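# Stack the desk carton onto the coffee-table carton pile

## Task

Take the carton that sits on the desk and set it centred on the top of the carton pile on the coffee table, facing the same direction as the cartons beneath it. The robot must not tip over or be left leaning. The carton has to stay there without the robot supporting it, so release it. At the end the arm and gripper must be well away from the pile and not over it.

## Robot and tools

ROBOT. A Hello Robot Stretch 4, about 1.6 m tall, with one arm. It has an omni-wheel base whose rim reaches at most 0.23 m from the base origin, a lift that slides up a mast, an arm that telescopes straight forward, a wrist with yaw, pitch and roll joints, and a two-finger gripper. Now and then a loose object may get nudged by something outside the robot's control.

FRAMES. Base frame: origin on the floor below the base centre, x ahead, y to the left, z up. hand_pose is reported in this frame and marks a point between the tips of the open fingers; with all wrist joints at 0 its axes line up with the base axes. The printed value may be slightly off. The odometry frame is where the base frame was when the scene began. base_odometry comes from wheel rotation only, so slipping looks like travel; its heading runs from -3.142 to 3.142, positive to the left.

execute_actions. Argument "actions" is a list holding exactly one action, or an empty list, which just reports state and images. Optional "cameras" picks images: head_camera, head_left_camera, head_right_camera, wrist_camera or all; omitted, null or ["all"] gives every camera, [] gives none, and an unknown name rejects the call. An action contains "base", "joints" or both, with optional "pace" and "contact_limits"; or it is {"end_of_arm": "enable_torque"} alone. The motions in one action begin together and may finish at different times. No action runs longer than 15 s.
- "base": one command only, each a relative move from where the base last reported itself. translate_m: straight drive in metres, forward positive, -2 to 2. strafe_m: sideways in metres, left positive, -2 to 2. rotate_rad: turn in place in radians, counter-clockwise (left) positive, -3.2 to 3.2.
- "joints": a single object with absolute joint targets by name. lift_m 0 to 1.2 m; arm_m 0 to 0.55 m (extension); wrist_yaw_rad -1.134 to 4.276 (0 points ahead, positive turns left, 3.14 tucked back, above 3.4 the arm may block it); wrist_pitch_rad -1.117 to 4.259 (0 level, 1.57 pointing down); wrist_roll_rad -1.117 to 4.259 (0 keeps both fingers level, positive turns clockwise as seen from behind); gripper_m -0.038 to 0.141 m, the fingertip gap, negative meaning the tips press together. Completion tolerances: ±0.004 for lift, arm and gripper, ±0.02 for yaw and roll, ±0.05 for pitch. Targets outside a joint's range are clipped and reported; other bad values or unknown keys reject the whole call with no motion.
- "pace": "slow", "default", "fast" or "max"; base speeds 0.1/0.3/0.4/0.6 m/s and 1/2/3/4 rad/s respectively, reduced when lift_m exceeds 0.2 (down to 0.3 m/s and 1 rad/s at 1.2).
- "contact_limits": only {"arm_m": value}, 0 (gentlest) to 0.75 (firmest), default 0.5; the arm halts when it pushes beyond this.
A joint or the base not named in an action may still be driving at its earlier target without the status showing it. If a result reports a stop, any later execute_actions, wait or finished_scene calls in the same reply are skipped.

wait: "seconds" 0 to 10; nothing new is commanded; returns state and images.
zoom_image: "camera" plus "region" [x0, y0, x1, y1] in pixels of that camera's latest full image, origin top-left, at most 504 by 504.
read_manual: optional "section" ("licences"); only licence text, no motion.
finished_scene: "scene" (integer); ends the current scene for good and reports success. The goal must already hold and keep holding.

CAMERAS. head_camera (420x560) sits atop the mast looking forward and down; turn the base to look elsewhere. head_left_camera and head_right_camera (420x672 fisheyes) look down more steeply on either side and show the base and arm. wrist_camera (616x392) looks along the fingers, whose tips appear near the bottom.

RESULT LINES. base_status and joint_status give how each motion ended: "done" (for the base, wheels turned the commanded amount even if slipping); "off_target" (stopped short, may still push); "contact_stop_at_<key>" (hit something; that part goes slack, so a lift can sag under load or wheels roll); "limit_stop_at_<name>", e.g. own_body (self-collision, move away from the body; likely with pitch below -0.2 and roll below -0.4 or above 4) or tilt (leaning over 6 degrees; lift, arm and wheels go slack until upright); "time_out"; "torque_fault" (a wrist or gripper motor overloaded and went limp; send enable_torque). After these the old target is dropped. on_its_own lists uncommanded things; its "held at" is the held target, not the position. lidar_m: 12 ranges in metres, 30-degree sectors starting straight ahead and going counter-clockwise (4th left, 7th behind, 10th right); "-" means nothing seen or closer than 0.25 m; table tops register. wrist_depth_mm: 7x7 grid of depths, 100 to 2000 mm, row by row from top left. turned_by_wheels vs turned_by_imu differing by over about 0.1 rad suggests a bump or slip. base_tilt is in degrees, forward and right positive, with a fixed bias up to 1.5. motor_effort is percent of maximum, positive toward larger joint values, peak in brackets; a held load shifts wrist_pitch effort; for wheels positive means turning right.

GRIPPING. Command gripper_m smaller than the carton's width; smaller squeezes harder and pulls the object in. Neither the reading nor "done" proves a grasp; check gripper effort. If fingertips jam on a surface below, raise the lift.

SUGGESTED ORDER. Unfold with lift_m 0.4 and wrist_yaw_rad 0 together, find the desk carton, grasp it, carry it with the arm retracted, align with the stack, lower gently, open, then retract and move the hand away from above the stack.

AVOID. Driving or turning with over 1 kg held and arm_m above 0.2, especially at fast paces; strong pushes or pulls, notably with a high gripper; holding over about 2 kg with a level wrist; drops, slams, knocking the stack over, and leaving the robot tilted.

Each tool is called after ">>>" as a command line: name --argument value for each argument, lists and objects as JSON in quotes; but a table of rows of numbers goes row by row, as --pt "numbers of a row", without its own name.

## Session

>>> execute_actions --actions '[]'

Scene clock: 0.00 s.
base_odometry: x=+0.000 y=+0.000 heading=+0.000 (m, m, rad; odometry frame)
turned_by_wheels: +0.000 (rad since the last result)
turned_by_imu: +0.000 (rad since the last result)
base_tilt: forward=+0.1 right=+0.4 (deg)
lidar_m: 1.09 1.03 2.04 1.48 1.38 1.43 1.93 1.40 1.47 2.01 2.01 2.41
base_status: not commanded
joint_positions: lift_m=+0.134 arm_m=+0.000 wrist_yaw_rad=+3.226 wrist_pitch_rad=+0.008 wrist_roll_rad=+0.010 gripper_m=+0.057
joint_status: not commanded
motor_effort: lift_m=+21 arm_m=+0 wrist_yaw_rad=+0 wrist_pitch_rad=-6 wrist_roll_rad=+0 gripper_m=-2 wheel_0=+0 wheel_1=+0 wheel_2=+0 (%)
hand_pose: x=-0.1239 y=+0.0627 z=+0.3098 quat_wxyz=(-0.042, -0.004, +0.005, +0.999) (m; base frame)
wrist_depth_mm: - - 136 - - 1618 1336 / - - 135 - - 1576 1336 / - 113 135 - 1921 1576 1308 / 135 135 234 - 1983 1499 1281 / 1336 1756 - - 1863 1464 1255 / 878 917 960 1160 1366 1397 1182 / 683 290 759 831 820 976 1118
pictures: head_camera, head_left_camera, head_right_camera, wrist_camera
Images, in order (width x height): head_camera 420x560, head_left_camera 420x672, head_right_camera 420x672, wrist_camera 616x392.

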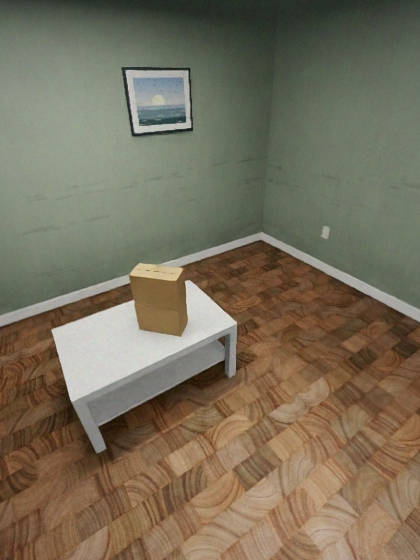

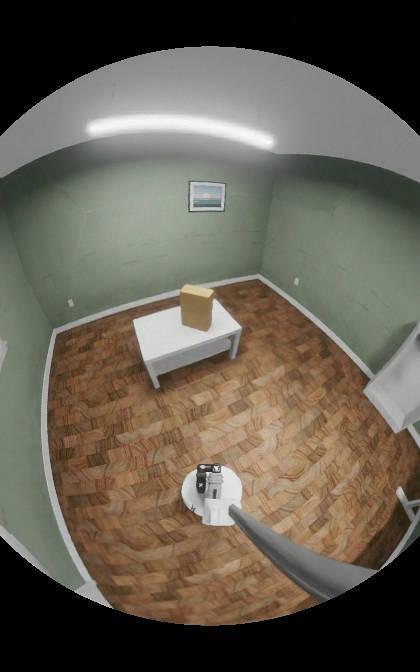

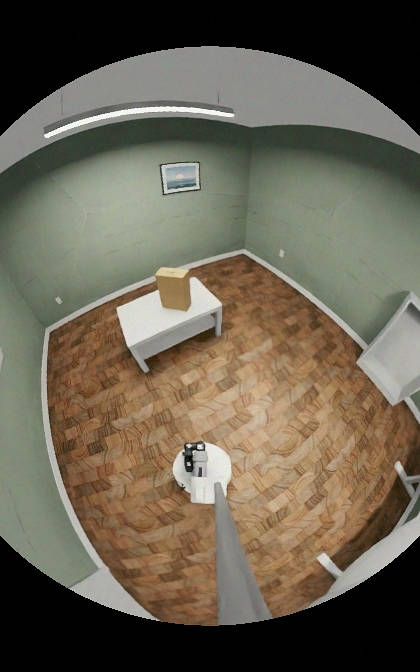

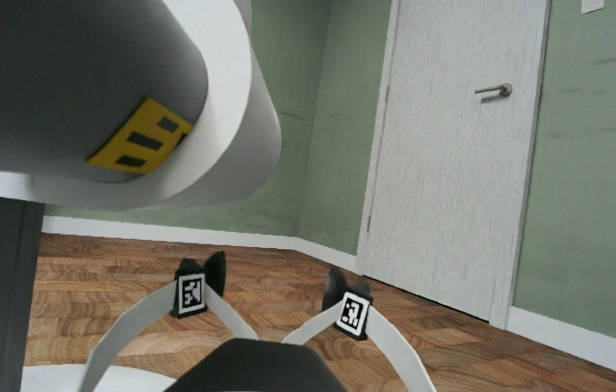

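>>> execute_actions --actions '[{"base":{"rotate_rad":-2.15},"joints":{"lift_m":0.7,"wrist_yaw_rad":0,"gripper_m":0.141},"pace":"fast"}]' --cameras '["head_camera","wrist_camera"]'

Scene clock: 5.93 s.
base_odometry: x=+0.000 y=+0.000 heading=-2.150 (m, m, rad; odometry frame)
turned_by_wheels: -2.150 (rad since the last result)
turned_by_imu: -2.186 (rad since the last result)
base_tilt: forward=+0.1 right=+0.4 (deg)
lidar_m: 1.44 1.93 2.02 2.40 1.09 1.02 2.16 1.45 1.37 1.41 1.85 1.39
base_status: done
joint_positions: lift_m=+0.700 arm_m=+0.000 wrist_yaw_rad=+0.000 wrist_pitch_rad=+0.008 wrist_roll_rad=+0.010 gripper_m=+0.141
joint_status: all done
motor_effort: lift_m=+25(22) arm_m=+0(0) wrist_yaw_rad=-1(8) wrist_pitch_rad=-9(9) wrist_roll_rad=+0(1) gripper_m=+1(3) wheel_0=-1(8) wheel_1=-2(9) wheel_2=-2(8) (%)
hand_pose: x=+0.4595 y=-0.0873 z=+0.8756 quat_wxyz=(+1.000, +0.005, +0.004, +0.000) (m; base frame)
wrist_depth_mm: - - - - - 1863 1756 / - - - - - 1808 1708 / - - - - - 1808 1708 / - - - - 1983 1863 1756 / - - - 1537 1921 1808 1661 / - 1983 - - 220 1756 1661 / 1756 1808 1921 - 1921 1756 1661
pictures: head_camera, wrist_camera
Images, in order (width x height): head_camera 420x560, wrist_camera 616x392.

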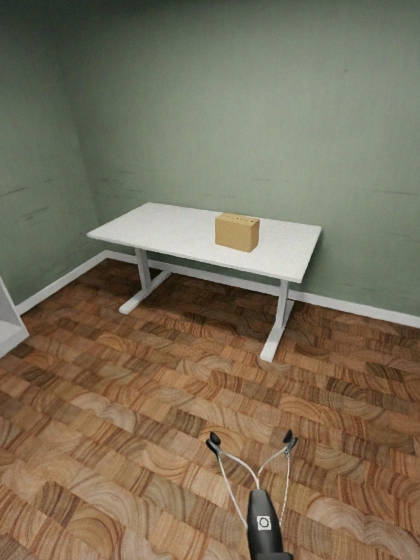

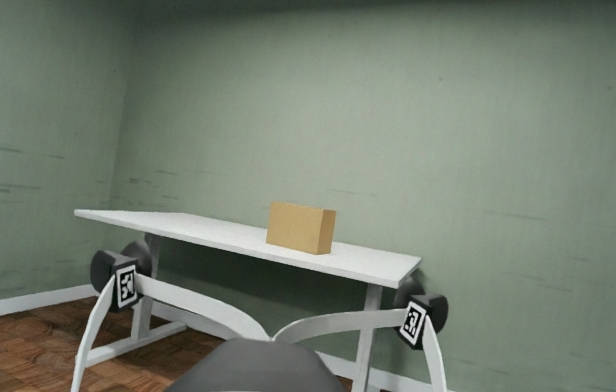

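>>> execute_actions --actions '[{"base":{"translate_m":1.08},"joints":{"lift_m":1.15,"wrist_pitch_rad":1.57,"wrist_roll_rad":2.1,"arm_m":0.44},"pace":"fast"}]' --cameras '["wrist_camera"]'

Scene clock: 13.67 s.
base_odometry: x=-0.591 y=-0.904 heading=-2.150 (m, m, rad; odometry frame)
turned_by_wheels: +0.000 (rad since the last result)
turned_by_imu: -0.002 (rad since the last result)
base_tilt: forward=+0.2 right=+0.4 (deg)
lidar_m: 0.46 0.64 1.56 1.58 2.52 2.00 2.05 2.00 1.78 1.83 0.47 0.43
base_status: done
joint_positions: lift_m=+1.150 arm_m=+0.439 wrist_yaw_rad=+0.000 wrist_pitch_rad=+1.570 wrist_roll_rad=+2.099 gripper_m=+0.141
joint_status: all done
motor_effort: lift_m=+25(26) arm_m=+8(8) wrist_yaw_rad=+0(1) wrist_pitch_rad=-1(2) wrist_roll_rad=+2(5) gripper_m=+0(0) wheel_0=+1(5) wheel_1=+0(9) wheel_2=+0(12) (%)
hand_pose: x=+0.6098 y=-0.0874 z=+1.0394 quat_wxyz=(+0.352, +0.614, +0.352, -0.613) (m; base frame)
wrist_depth_mm: 521 535 539 549 1308 1366 1336 / 521 359 366 554 1308 1308 1336 / 525 355 364 544 1308 1078 1336 / 525 357 439 544 1308 1098 1336 / 525 355 539 549 1336 1336 1366 / 525 357 535 549 220 1336 1366 / 521 535 544 559 1281 1336 1336
pictures: wrist_camera
Images, in order (width x height): wrist_camera 616x392.

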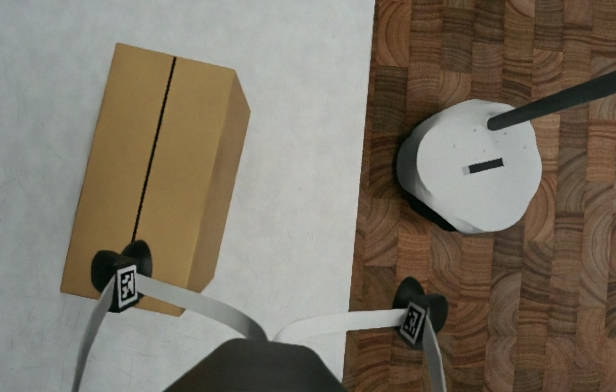

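>>> execute_actions --actions '[{"base":{"strafe_m":-0.108},"joints":{"lift_m":1.06,"wrist_roll_rad":2.17,"arm_m":0.53}}]' --cameras '["wrist_camera"]'

Scene clock: 18.63 s.
base_odometry: x=-0.682 y=-0.845 heading=-2.150 (m, m, rad; odometry frame)
turned_by_wheels: +0.000 (rad since the last result)
turned_by_imu: -0.001 (rad since the last result)
base_tilt: forward=+0.2 right=+0.4 (deg)
lidar_m: 0.43 0.56 1.65 1.69 2.64 2.05 2.12 1.85 1.73 1.77 0.41 0.38
base_status: done
joint_positions: lift_m=+1.060 arm_m=+0.528 wrist_yaw_rad=+0.000 wrist_pitch_rad=+1.570 wrist_roll_rad=+2.169 gripper_m=+0.141
joint_status: all done
motor_effort: lift_m=+16(27) arm_m=+8(9) wrist_yaw_rad=+0(0) wrist_pitch_rad=+0(1) wrist_roll_rad=+2(2) gripper_m=+2(0) wheel_0=+0(9) wheel_1=+0(7) wheel_2=-1(0) (%)
hand_pose: x=+0.6997 y=-0.0874 z=+0.9501 quat_wxyz=(+0.331, +0.626, +0.330, -0.625) (m; base frame)
wrist_depth_mm: 442 445 449 459 469 1229 1255 / 439 442 449 462 466 1025 1025 / 433 445 276 277 473 1008 1042 / 436 445 274 276 466 991 1229 / 439 442 274 278 466 1229 1255 / 439 439 273 277 220 1205 1281 / 436 445 271 279 466 1255 1255
pictures: wrist_camera
Images, in order (width x height): wrist_camera 616x392.

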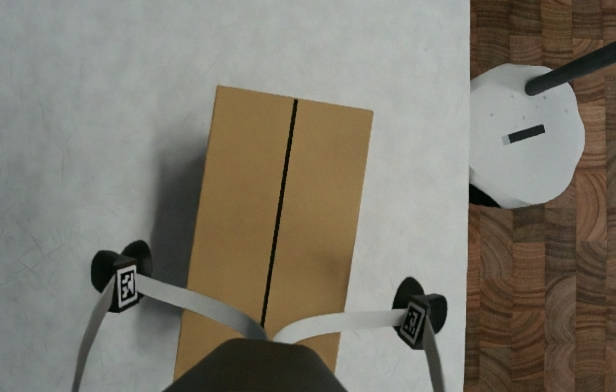

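>>> execute_actions --actions '[{"joints":{"lift_m":0.968}}]' --cameras '["wrist_camera"]'

>>> execute_actions --actions '[{"joints":{"gripper_m":0.04}}]' --cameras '[]'

>>> execute_actions --actions '[{"base":{"rotate_rad":2.7},"joints":{"lift_m":1.1,"arm_m":0.2},"pace":"slow"}]' --cameras '["wrist_camera"]'

>>> execute_actions --actions '[{"base":{"translate_m":1.6},"joints":{"wrist_roll_rad":2.35,"lift_m":1.19},"pace":"fast"}]' --cameras '["wrist_camera","head_right_camera"]'

Scene clock: 26.93 s.
base_odometry: x=-0.682 y=-0.845 heading=-2.150 (m, m, rad; odometry frame)
turned_by_wheels: +0.000 (rad since the last result)
turned_by_imu: -0.001 (rad since the last result)
base_tilt: forward=+0.2 right=+0.4 (deg)
lidar_m: 0.41 0.55 1.63 1.66 2.65 2.04 2.08 1.87 1.72 1.76 0.43 0.40
base_status: not commanded
joint_positions: lift_m=+0.969 arm_m=+0.528 wrist_yaw_rad=+0.000 wrist_pitch_rad=+1.569 wrist_roll_rad=+2.169 gripper_m=+0.141
joint_status: all done
motor_effort: lift_m=+13(11) arm_m=+8(9) wrist_yaw_rad=+0(1) wrist_pitch_rad=+0(2) wrist_roll_rad=+2(2) gripper_m=-1(1) wheel_0=+0(0) wheel_1=+0(0) wheel_2=+0(0) (%)
hand_pose: x=+0.6998 y=-0.0874 z=+0.8584 quat_wxyz=(+0.331, +0.626, +0.330, -0.625) (m; base frame)
wrist_depth_mm: 353 357 359 368 375 382 1138 / 351 359 185 187 190 382 917 / 351 353 184 187 190 379 931 / 353 359 185 187 190 382 946 / 353 206 185 187 377 377 1138 / 351 183 183 187 192 382 1160 / 349 353 183 187 373 379 1138
pictures: wrist_camera
Images, in order (width x height): wrist_camera 616x392.

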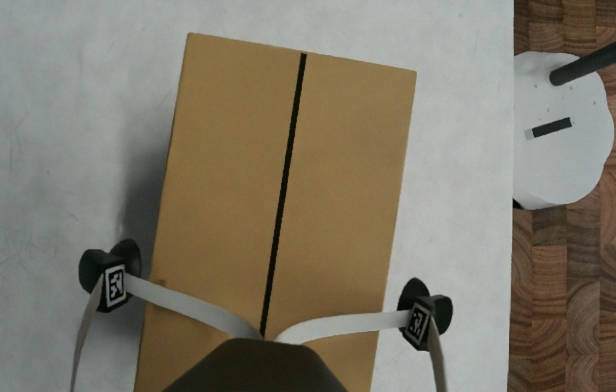

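Scene clock: 28.93 s.
base_odometry: x=-0.682 y=-0.845 heading=-2.150 (m, m, rad; odometry frame)
turned_by_wheels: +0.000 (rad since the last result)
turned_by_imu: +0.000 (rad since the last result)
base_tilt: forward=+0.2 right=+0.4 (deg)
lidar_m: 0.43 0.53 1.65 1.68 2.62 2.06 2.10 1.87 1.73 1.75 0.42 0.38
base_status: not commanded
joint_positions: lift_m=+0.968 arm_m=+0.528 wrist_yaw_rad=+0.000 wrist_pitch_rad=+1.570 wrist_roll_rad=+2.169 gripper_m=+0.041
joint_status: all done
motor_effort: lift_m=+16(16) arm_m=+9(9) wrist_yaw_rad=+0(0) wrist_pitch_rad=+0(3) wrist_roll_rad=+2(1) gripper_m=-31(34) wheel_0=+0(0) wheel_1=+0(0) wheel_2=-1(1) (%)
hand_pose: x=+0.6997 y=-0.0874 z=+0.8581 quat_wxyz=(+0.331, +0.626, +0.330, -0.625) (m; base frame)
wrist_depth_mm: 349 357 166 364 375 379 1160 / 351 357 164 167 170 377 917 / 349 355 165 167 169 379 931 / 351 355 164 166 170 379 946 / 349 186 164 167 170 377 1160 / 158 164 164 167 169 377 1182 / 351 163 123 166 174 375 1160
pictures: none
No camera images: the call's "cameras" was empty. Leave "cameras" out to get every camera's image.

Scene clock: 33.50 s.
base_odometry: x=-0.682 y=-0.845 heading=+0.549 (m, m, rad; odometry frame)
turned_by_wheels: +2.700 (rad since the last result)
turned_by_imu: +2.743 (rad since the last result)
base_tilt: forward=+0.2 right=+0.5 (deg)
lidar_m: 0.28 2.47 1.82 1.71 1.75 0.42 0.39 0.44 0.60 1.64 1.69 0.27
base_status: done
joint_positions: lift_m=+1.100 arm_m=+0.202 wrist_yaw_rad=+0.000 wrist_pitch_rad=+1.570 wrist_roll_rad=+2.169 gripper_m=+0.041
joint_status: all done
motor_effort: lift_m=+26(28) arm_m=-8(10) wrist_yaw_rad=+0(0) wrist_pitch_rad=+0(1) wrist_roll_rad=+2(2) gripper_m=-31(30) wheel_0=-1(5) wheel_1=-1(3) wheel_2=-1(4) (%)
hand_pose: x=+0.3728 y=-0.0874 z=+0.9893 quat_wxyz=(+0.331, +0.626, +0.330, -0.625) (m; base frame)
wrist_depth_mm: 1160 1160 165 1229 1281 1281 1308 / 1160 1182 164 167 169 1255 559 / 1160 1182 165 167 170 1281 1336 / 1182 1205 164 167 170 1281 1336 / 1160 187 164 167 170 1255 1336 / 159 164 164 167 170 1308 1308 / 1160 163 123 167 174 1281 1281
pictures: wrist_camera
Images, in order (width x height): wrist_camera 616x392.

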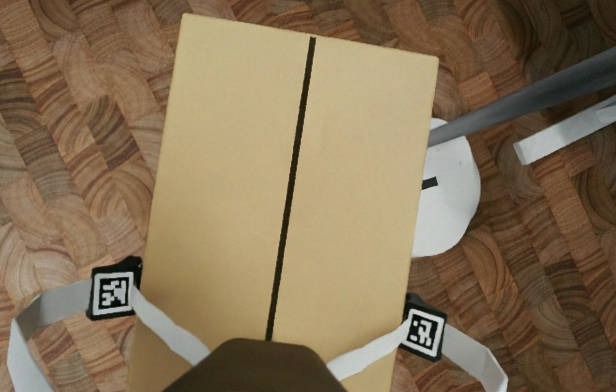

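Scene clock: 39.83 s.
base_odometry: x=+0.683 y=-0.009 heading=+0.550 (m, m, rad; odometry frame)
turned_by_wheels: +0.000 (rad since the last result)
turned_by_imu: -0.002 (rad since the last result)
base_tilt: forward=+0.2 right=+0.4 (deg)
lidar_m: 0.28 0.46 1.81 1.72 1.83 2.50 2.35 2.12 1.77 1.95 2.05 0.25
base_status: done
joint_positions: lift_m=+1.190 arm_m=+0.201 wrist_yaw_rad=+0.000 wrist_pitch_rad=+1.570 wrist_roll_rad=+2.349 gripper_m=+0.041
joint_status: all done
motor_effort: lift_m=+26(27) arm_m=-8(9) wrist_yaw_rad=+0(0) wrist_pitch_rad=+0(0) wrist_roll_rad=+2(6) gripper_m=-32(30) wheel_0=+0(5) wheel_1=+2(2) wheel_2=+1(10) (%)
hand_pose: x=+0.3727 y=-0.0874 z=+1.0793 quat_wxyz=(+0.273, +0.653, +0.273, -0.652) (m; base frame)
wrist_depth_mm: 1281 1281 165 1308 1308 1336 946 / 1229 1281 165 167 169 1366 1464 / 1229 842 164 167 169 1366 1397 / 831 842 164 167 169 1366 1430 / 820 187 164 167 169 1366 1366 / 159 164 164 167 169 1366 1366 / 477 162 123 166 175 1336 1430
pictures: head_right_camera, wrist_camera
Images, in order (width x height): head_right_camera 420x672, wrist_camera 616x392.

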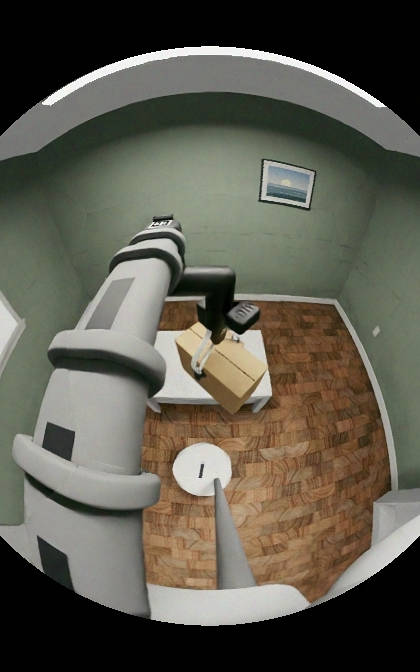

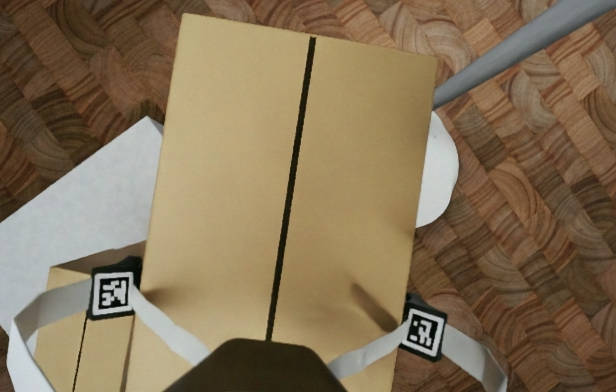

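>>> execute_actions --actions '[{"base":{"strafe_m":-0.01},"joints":{"arm_m":0.513,"lift_m":1.06,"wrist_roll_rad":2.375}}]'

>>> zoom_image --camera "head_right_camera" --region '[170,280,280,400]'

>>> zoom_image --camera "head_left_camera" --region '[190,300,300,420]'

Scene clock: 46.57 s.
base_odometry: x=+0.688 y=-0.017 heading=+0.550 (m, m, rad; odometry frame)
turned_by_wheels: +0.000 (rad since the last result)
turned_by_imu: -0.001 (rad since the last result)
base_tilt: forward=+0.1 right=+0.4 (deg)
lidar_m: 0.45 0.48 1.81 1.71 1.85 2.49 2.08 2.07 1.79 1.92 2.00 0.47
base_status: done
joint_positions: lift_m=+1.060 arm_m=+0.511 wrist_yaw_rad=+0.000 wrist_pitch_rad=+1.570 wrist_roll_rad=+2.374 gripper_m=+0.041
joint_status: all done
motor_effort: lift_m=+16(22) arm_m=+9(10) wrist_yaw_rad=+0(0) wrist_pitch_rad=-1(1) wrist_roll_rad=+1(4) gripper_m=-31(32) wheel_0=+2(8) wheel_1=-2(3) wheel_2=+0(0) (%)
hand_pose: x=+0.6827 y=-0.0874 z=+0.9501 quat_wxyz=(+0.265, +0.656, +0.265, -0.655) (m; base frame)
wrist_depth_mm: 1138 1160 165 1182 1229 1008 1255 / 1160 1138 164 167 169 1008 1255 / 1118 723 165 167 169 1008 1255 / 707 707 164 167 169 1255 1255 / 1138 185 164 167 169 1229 1229 / 158 163 164 166 169 1229 1255 / 1138 163 123 166 175 750 1255
pictures: head_camera, head_left_camera, head_right_camera, wrist_camera
Images, in order (width x height): head_camera 420x560, head_left_camera 420x672, head_right_camera 420x672, wrist_camera 616x392.

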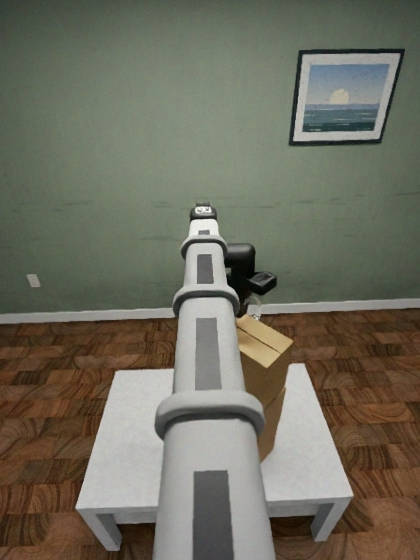

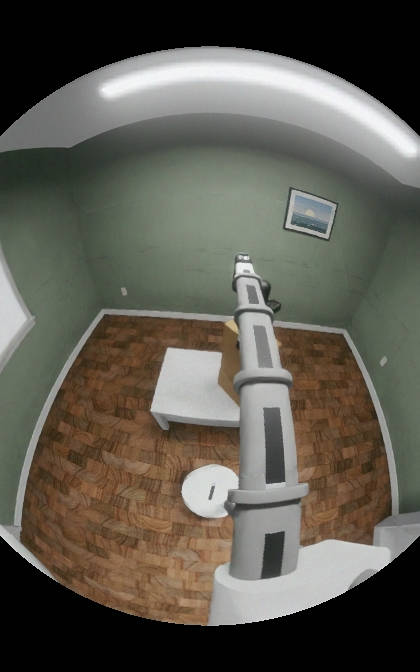

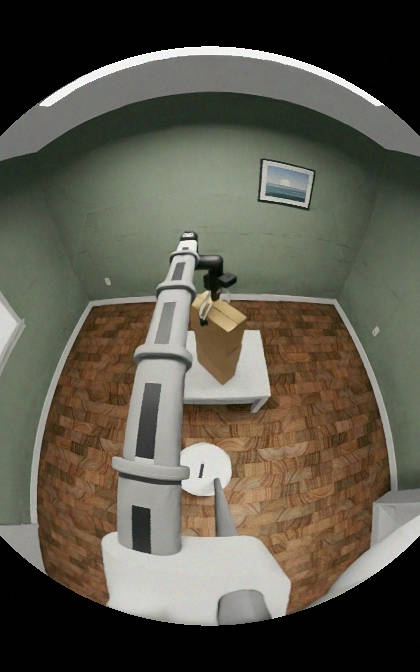

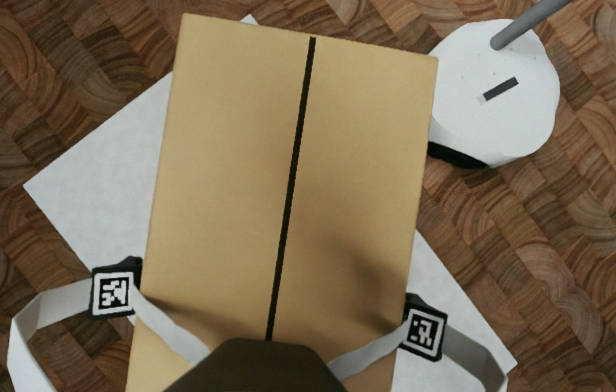

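Region (170, 280, 280, 400) of head_right_camera's 420x672 image, scaled by 4.200, with more detail than that image has; it fills the left 462 columns of this view, and the rest is white.

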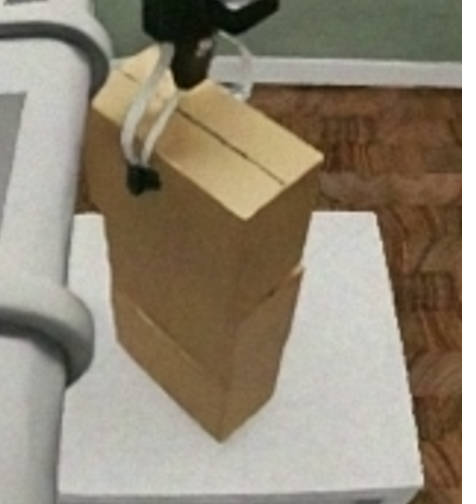

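Region (190, 300, 300, 420) of head_left_camera's 420x672 image, scaled by 4.200, with more detail than that image has; it fills the left 462 columns of this view, and the rest is white.

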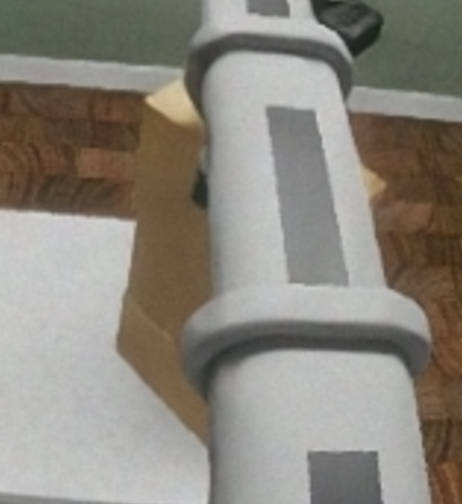

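>>> execute_actions --actions '[{"base":{"strafe_m":-0.012},"joints":{"arm_m":0.531,"lift_m":1.046},"pace":"slow"}]' --cameras '["head_right_camera"]'

>>> zoom_image --camera "head_right_camera" --region '[170,280,280,400]'

Scene clock: 52.50 s.
base_odometry: x=+0.694 y=-0.027 heading=+0.550 (m, m, rad; odometry frame)
turned_by_wheels: +0.000 (rad since the last result)
turned_by_imu: -0.001 (rad since the last result)
base_tilt: forward=+0.2 right=+0.5 (deg)
lidar_m: 0.43 0.45 1.82 1.73 1.86 2.56 2.04 2.07 1.81 1.92 2.01 0.46
base_status: done
joint_positions: lift_m=+1.046 arm_m=+0.529 wrist_yaw_rad=+0.000 wrist_pitch_rad=+1.570 wrist_roll_rad=+2.374 gripper_m=+0.041
joint_status: all done
motor_effort: lift_m=+16(19) arm_m=+9(11) wrist_yaw_rad=+0(0) wrist_pitch_rad=-1(0) wrist_roll_rad=+2(2) gripper_m=-31(31) wheel_0=+2(4) wheel_1=-3(6) wheel_2=+0(0) (%)
hand_pose: x=+0.7006 y=-0.0874 z=+0.9361 quat_wxyz=(+0.265, +0.656, +0.265, -0.655) (m; base frame)
wrist_depth_mm: 1118 1138 165 1160 1205 1008 1229 / 1098 1138 164 167 169 991 1138 / 1138 691 164 167 170 991 1255 / 691 691 164 167 170 1205 1229 / 1098 186 164 167 169 1182 1255 / 158 164 164 167 169 741 1229 / 1118 163 123 166 175 741 1255
pictures: head_right_camera
Images, in order (width x height): head_right_camera 420x672.

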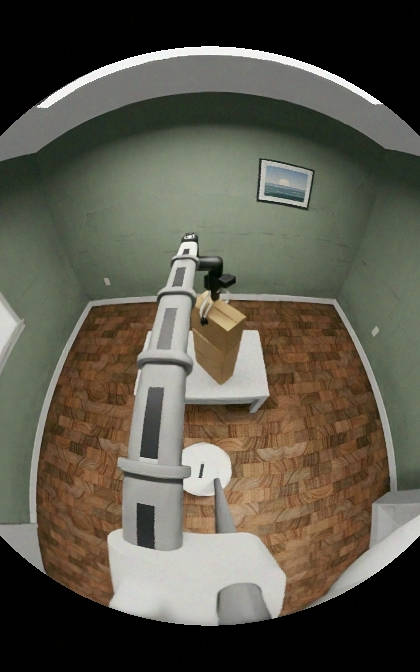

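Region (170, 280, 280, 400) of head_right_camera's 420x672 image, scaled by 4.200, with more detail than that image has; it fills the left 462 columns of this view, and the rest is white.

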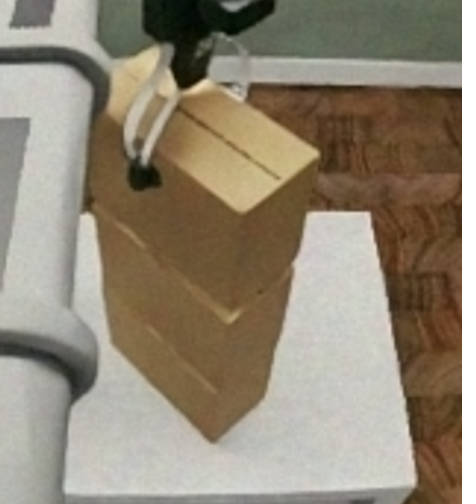

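Good. Release while raising slightly.

>>> execute_actions --actions '[{"joints":{"gripper_m":0.141,"lift_m":1.056,"arm_m":0.526}}]' --cameras '[]'

>>> execute_actions --actions '[{"joints":{"lift_m":1.16}}]' --cameras '["head_right_camera"]'

>>> zoom_image --camera "head_right_camera" --region '[170,280,280,400]'

>>> execute_actions --actions '[{"base":{"translate_m":-0.2},"joints":{"arm_m":0},"pace":"fast"}]' --cameras '["head_right_camera"]'

Scene clock: 61.10 s.
base_odometry: x=+0.694 y=-0.027 heading=+0.550 (m, m, rad; odometry frame)
turned_by_wheels: +0.000 (rad since the last result)
turned_by_imu: -0.001 (rad since the last result)
base_tilt: forward=+0.3 right=+0.4 (deg)
lidar_m: 0.42 0.48 1.82 1.73 1.88 2.55 2.09 2.09 1.79 1.93 2.03 0.47
base_status: not commanded
joint_positions: lift_m=+1.056 arm_m=+0.527 wrist_yaw_rad=+0.000 wrist_pitch_rad=+1.571 wrist_roll_rad=+2.374 gripper_m=+0.141
joint_status: all done
motor_effort: lift_m=+18(25) arm_m=-8(8) wrist_yaw_rad=+1(0) wrist_pitch_rad=-5(7) wrist_roll_rad=+2(1) gripper_m=+1(30) wheel_0=+2(2) wheel_1=-2(3) wheel_2=+0(0) (%)
hand_pose: x=+0.6981 y=-0.0874 z=+0.9460 quat_wxyz=(+0.264, +0.656, +0.265, -0.656) (m; base frame)
wrist_depth_mm: 1160 1182 1182 1205 1182 1025 1255 / 1118 1160 184 186 189 976 1229 / 1160 723 183 186 189 1025 1229 / 707 715 183 187 190 1205 1255 / 1138 212 183 186 190 1229 1229 / 1138 182 182 186 189 768 1255 / 1138 1160 183 159 741 759 1229
pictures: none
No camera images: the call's "cameras" was empty. Leave "cameras" out to get every camera's image.

Scene clock: 62.57 s.
base_odometry: x=+0.694 y=-0.027 heading=+0.550 (m, m, rad; odometry frame)
turned_by_wheels: +0.000 (rad since the last result)
turned_by_imu: +0.000 (rad since the last result)
base_tilt: forward=+0.2 right=+0.5 (deg)
lidar_m: 0.42 0.47 1.82 1.75 1.89 2.54 2.12 2.09 1.77 1.94 2.01 0.44
base_status: not commanded
joint_positions: lift_m=+1.160 arm_m=+0.527 wrist_yaw_rad=+0.000 wrist_pitch_rad=+1.570 wrist_roll_rad=+2.374 gripper_m=+0.141
joint_status: all done
motor_effort: lift_m=+25(26) arm_m=-8(8) wrist_yaw_rad=+0(1) wrist_pitch_rad=-1(5) wrist_roll_rad=+2(2) gripper_m=+0(0) wheel_0=+2(2) wheel_1=-2(2) wheel_2=+0(0) (%)
hand_pose: x=+0.6984 y=-0.0874 z=+1.0493 quat_wxyz=(+0.265, +0.656, +0.264, -0.656) (m; base frame)
wrist_depth_mm: 1229 1229 1255 1308 1336 1336 1397 / 1229 1229 820 1308 1255 1118 1366 / 1229 831 285 287 1255 1118 1366 / 1229 809 285 287 1281 1336 1366 / 1229 809 283 287 854 1336 1336 / 1255 809 282 286 220 1308 1366 / 1229 1255 281 286 854 1336 1336
pictures: head_right_camera
Images, in order (width x height): head_right_camera 420x672.

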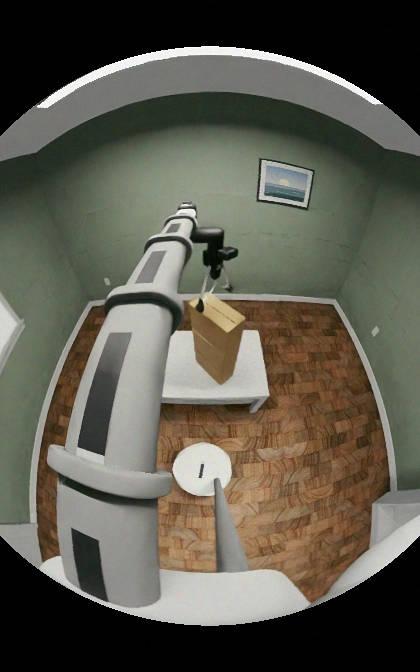

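Region (170, 280, 280, 400) of head_right_camera's 420x672 image, scaled by 4.200, with more detail than that image has; it fills the left 462 columns of this view, and the rest is white.

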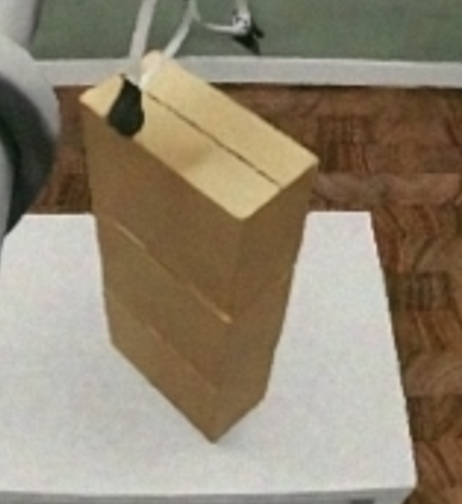

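Scene clock: 64.73 s.
base_odometry: x=+0.524 y=-0.132 heading=+0.550 (m, m, rad; odometry frame)
turned_by_wheels: +0.000 (rad since the last result)
turned_by_imu: +0.000 (rad since the last result)
base_tilt: forward=+0.2 right=+0.5 (deg)
lidar_m: 0.66 0.69 1.83 1.75 1.87 2.52 2.14 1.89 1.72 1.92 1.99 0.67
base_status: done
joint_positions: lift_m=+1.160 arm_m=+0.002 wrist_yaw_rad=+0.000 wrist_pitch_rad=+1.570 wrist_roll_rad=+2.375 gripper_m=+0.141
joint_status: all done
motor_effort: lift_m=+25(26) arm_m=-9(10) wrist_yaw_rad=+1(1) wrist_pitch_rad=-1(1) wrist_roll_rad=+1(2) gripper_m=+1(1) wheel_0=-1(7) wheel_1=+1(5) wheel_2=+0(12) (%)
hand_pose: x=+0.1726 y=-0.0874 z=+1.0493 quat_wxyz=(+0.265, +0.656, +0.264, -0.656) (m; base frame)
wrist_depth_mm: 1229 1255 1255 1308 1336 1336 223 / 1255 1229 1281 1281 1308 327 1397 / 1255 1255 1281 1281 1098 1308 1308 / 1229 1229 1255 1078 1098 1336 1366 / 1025 1255 1281 1060 1336 1336 1336 / 798 1098 1255 1308 220 1336 1336 / 809 1098 1255 1255 1336 1308 1336
pictures: head_right_camera
Images, in order (width x height): head_right_camera 420x672.

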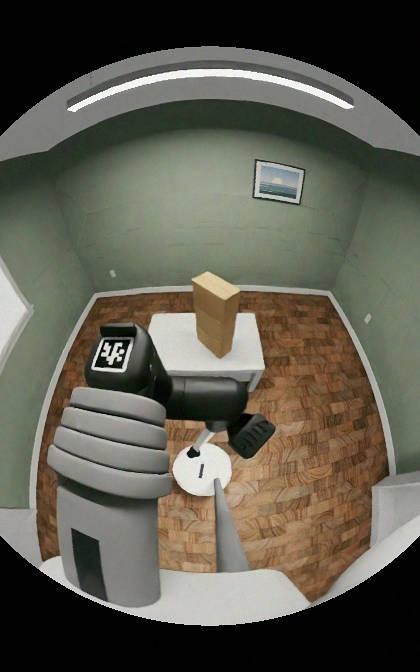

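>>> finished_scene --scene 2

The scene is finished: the task was done.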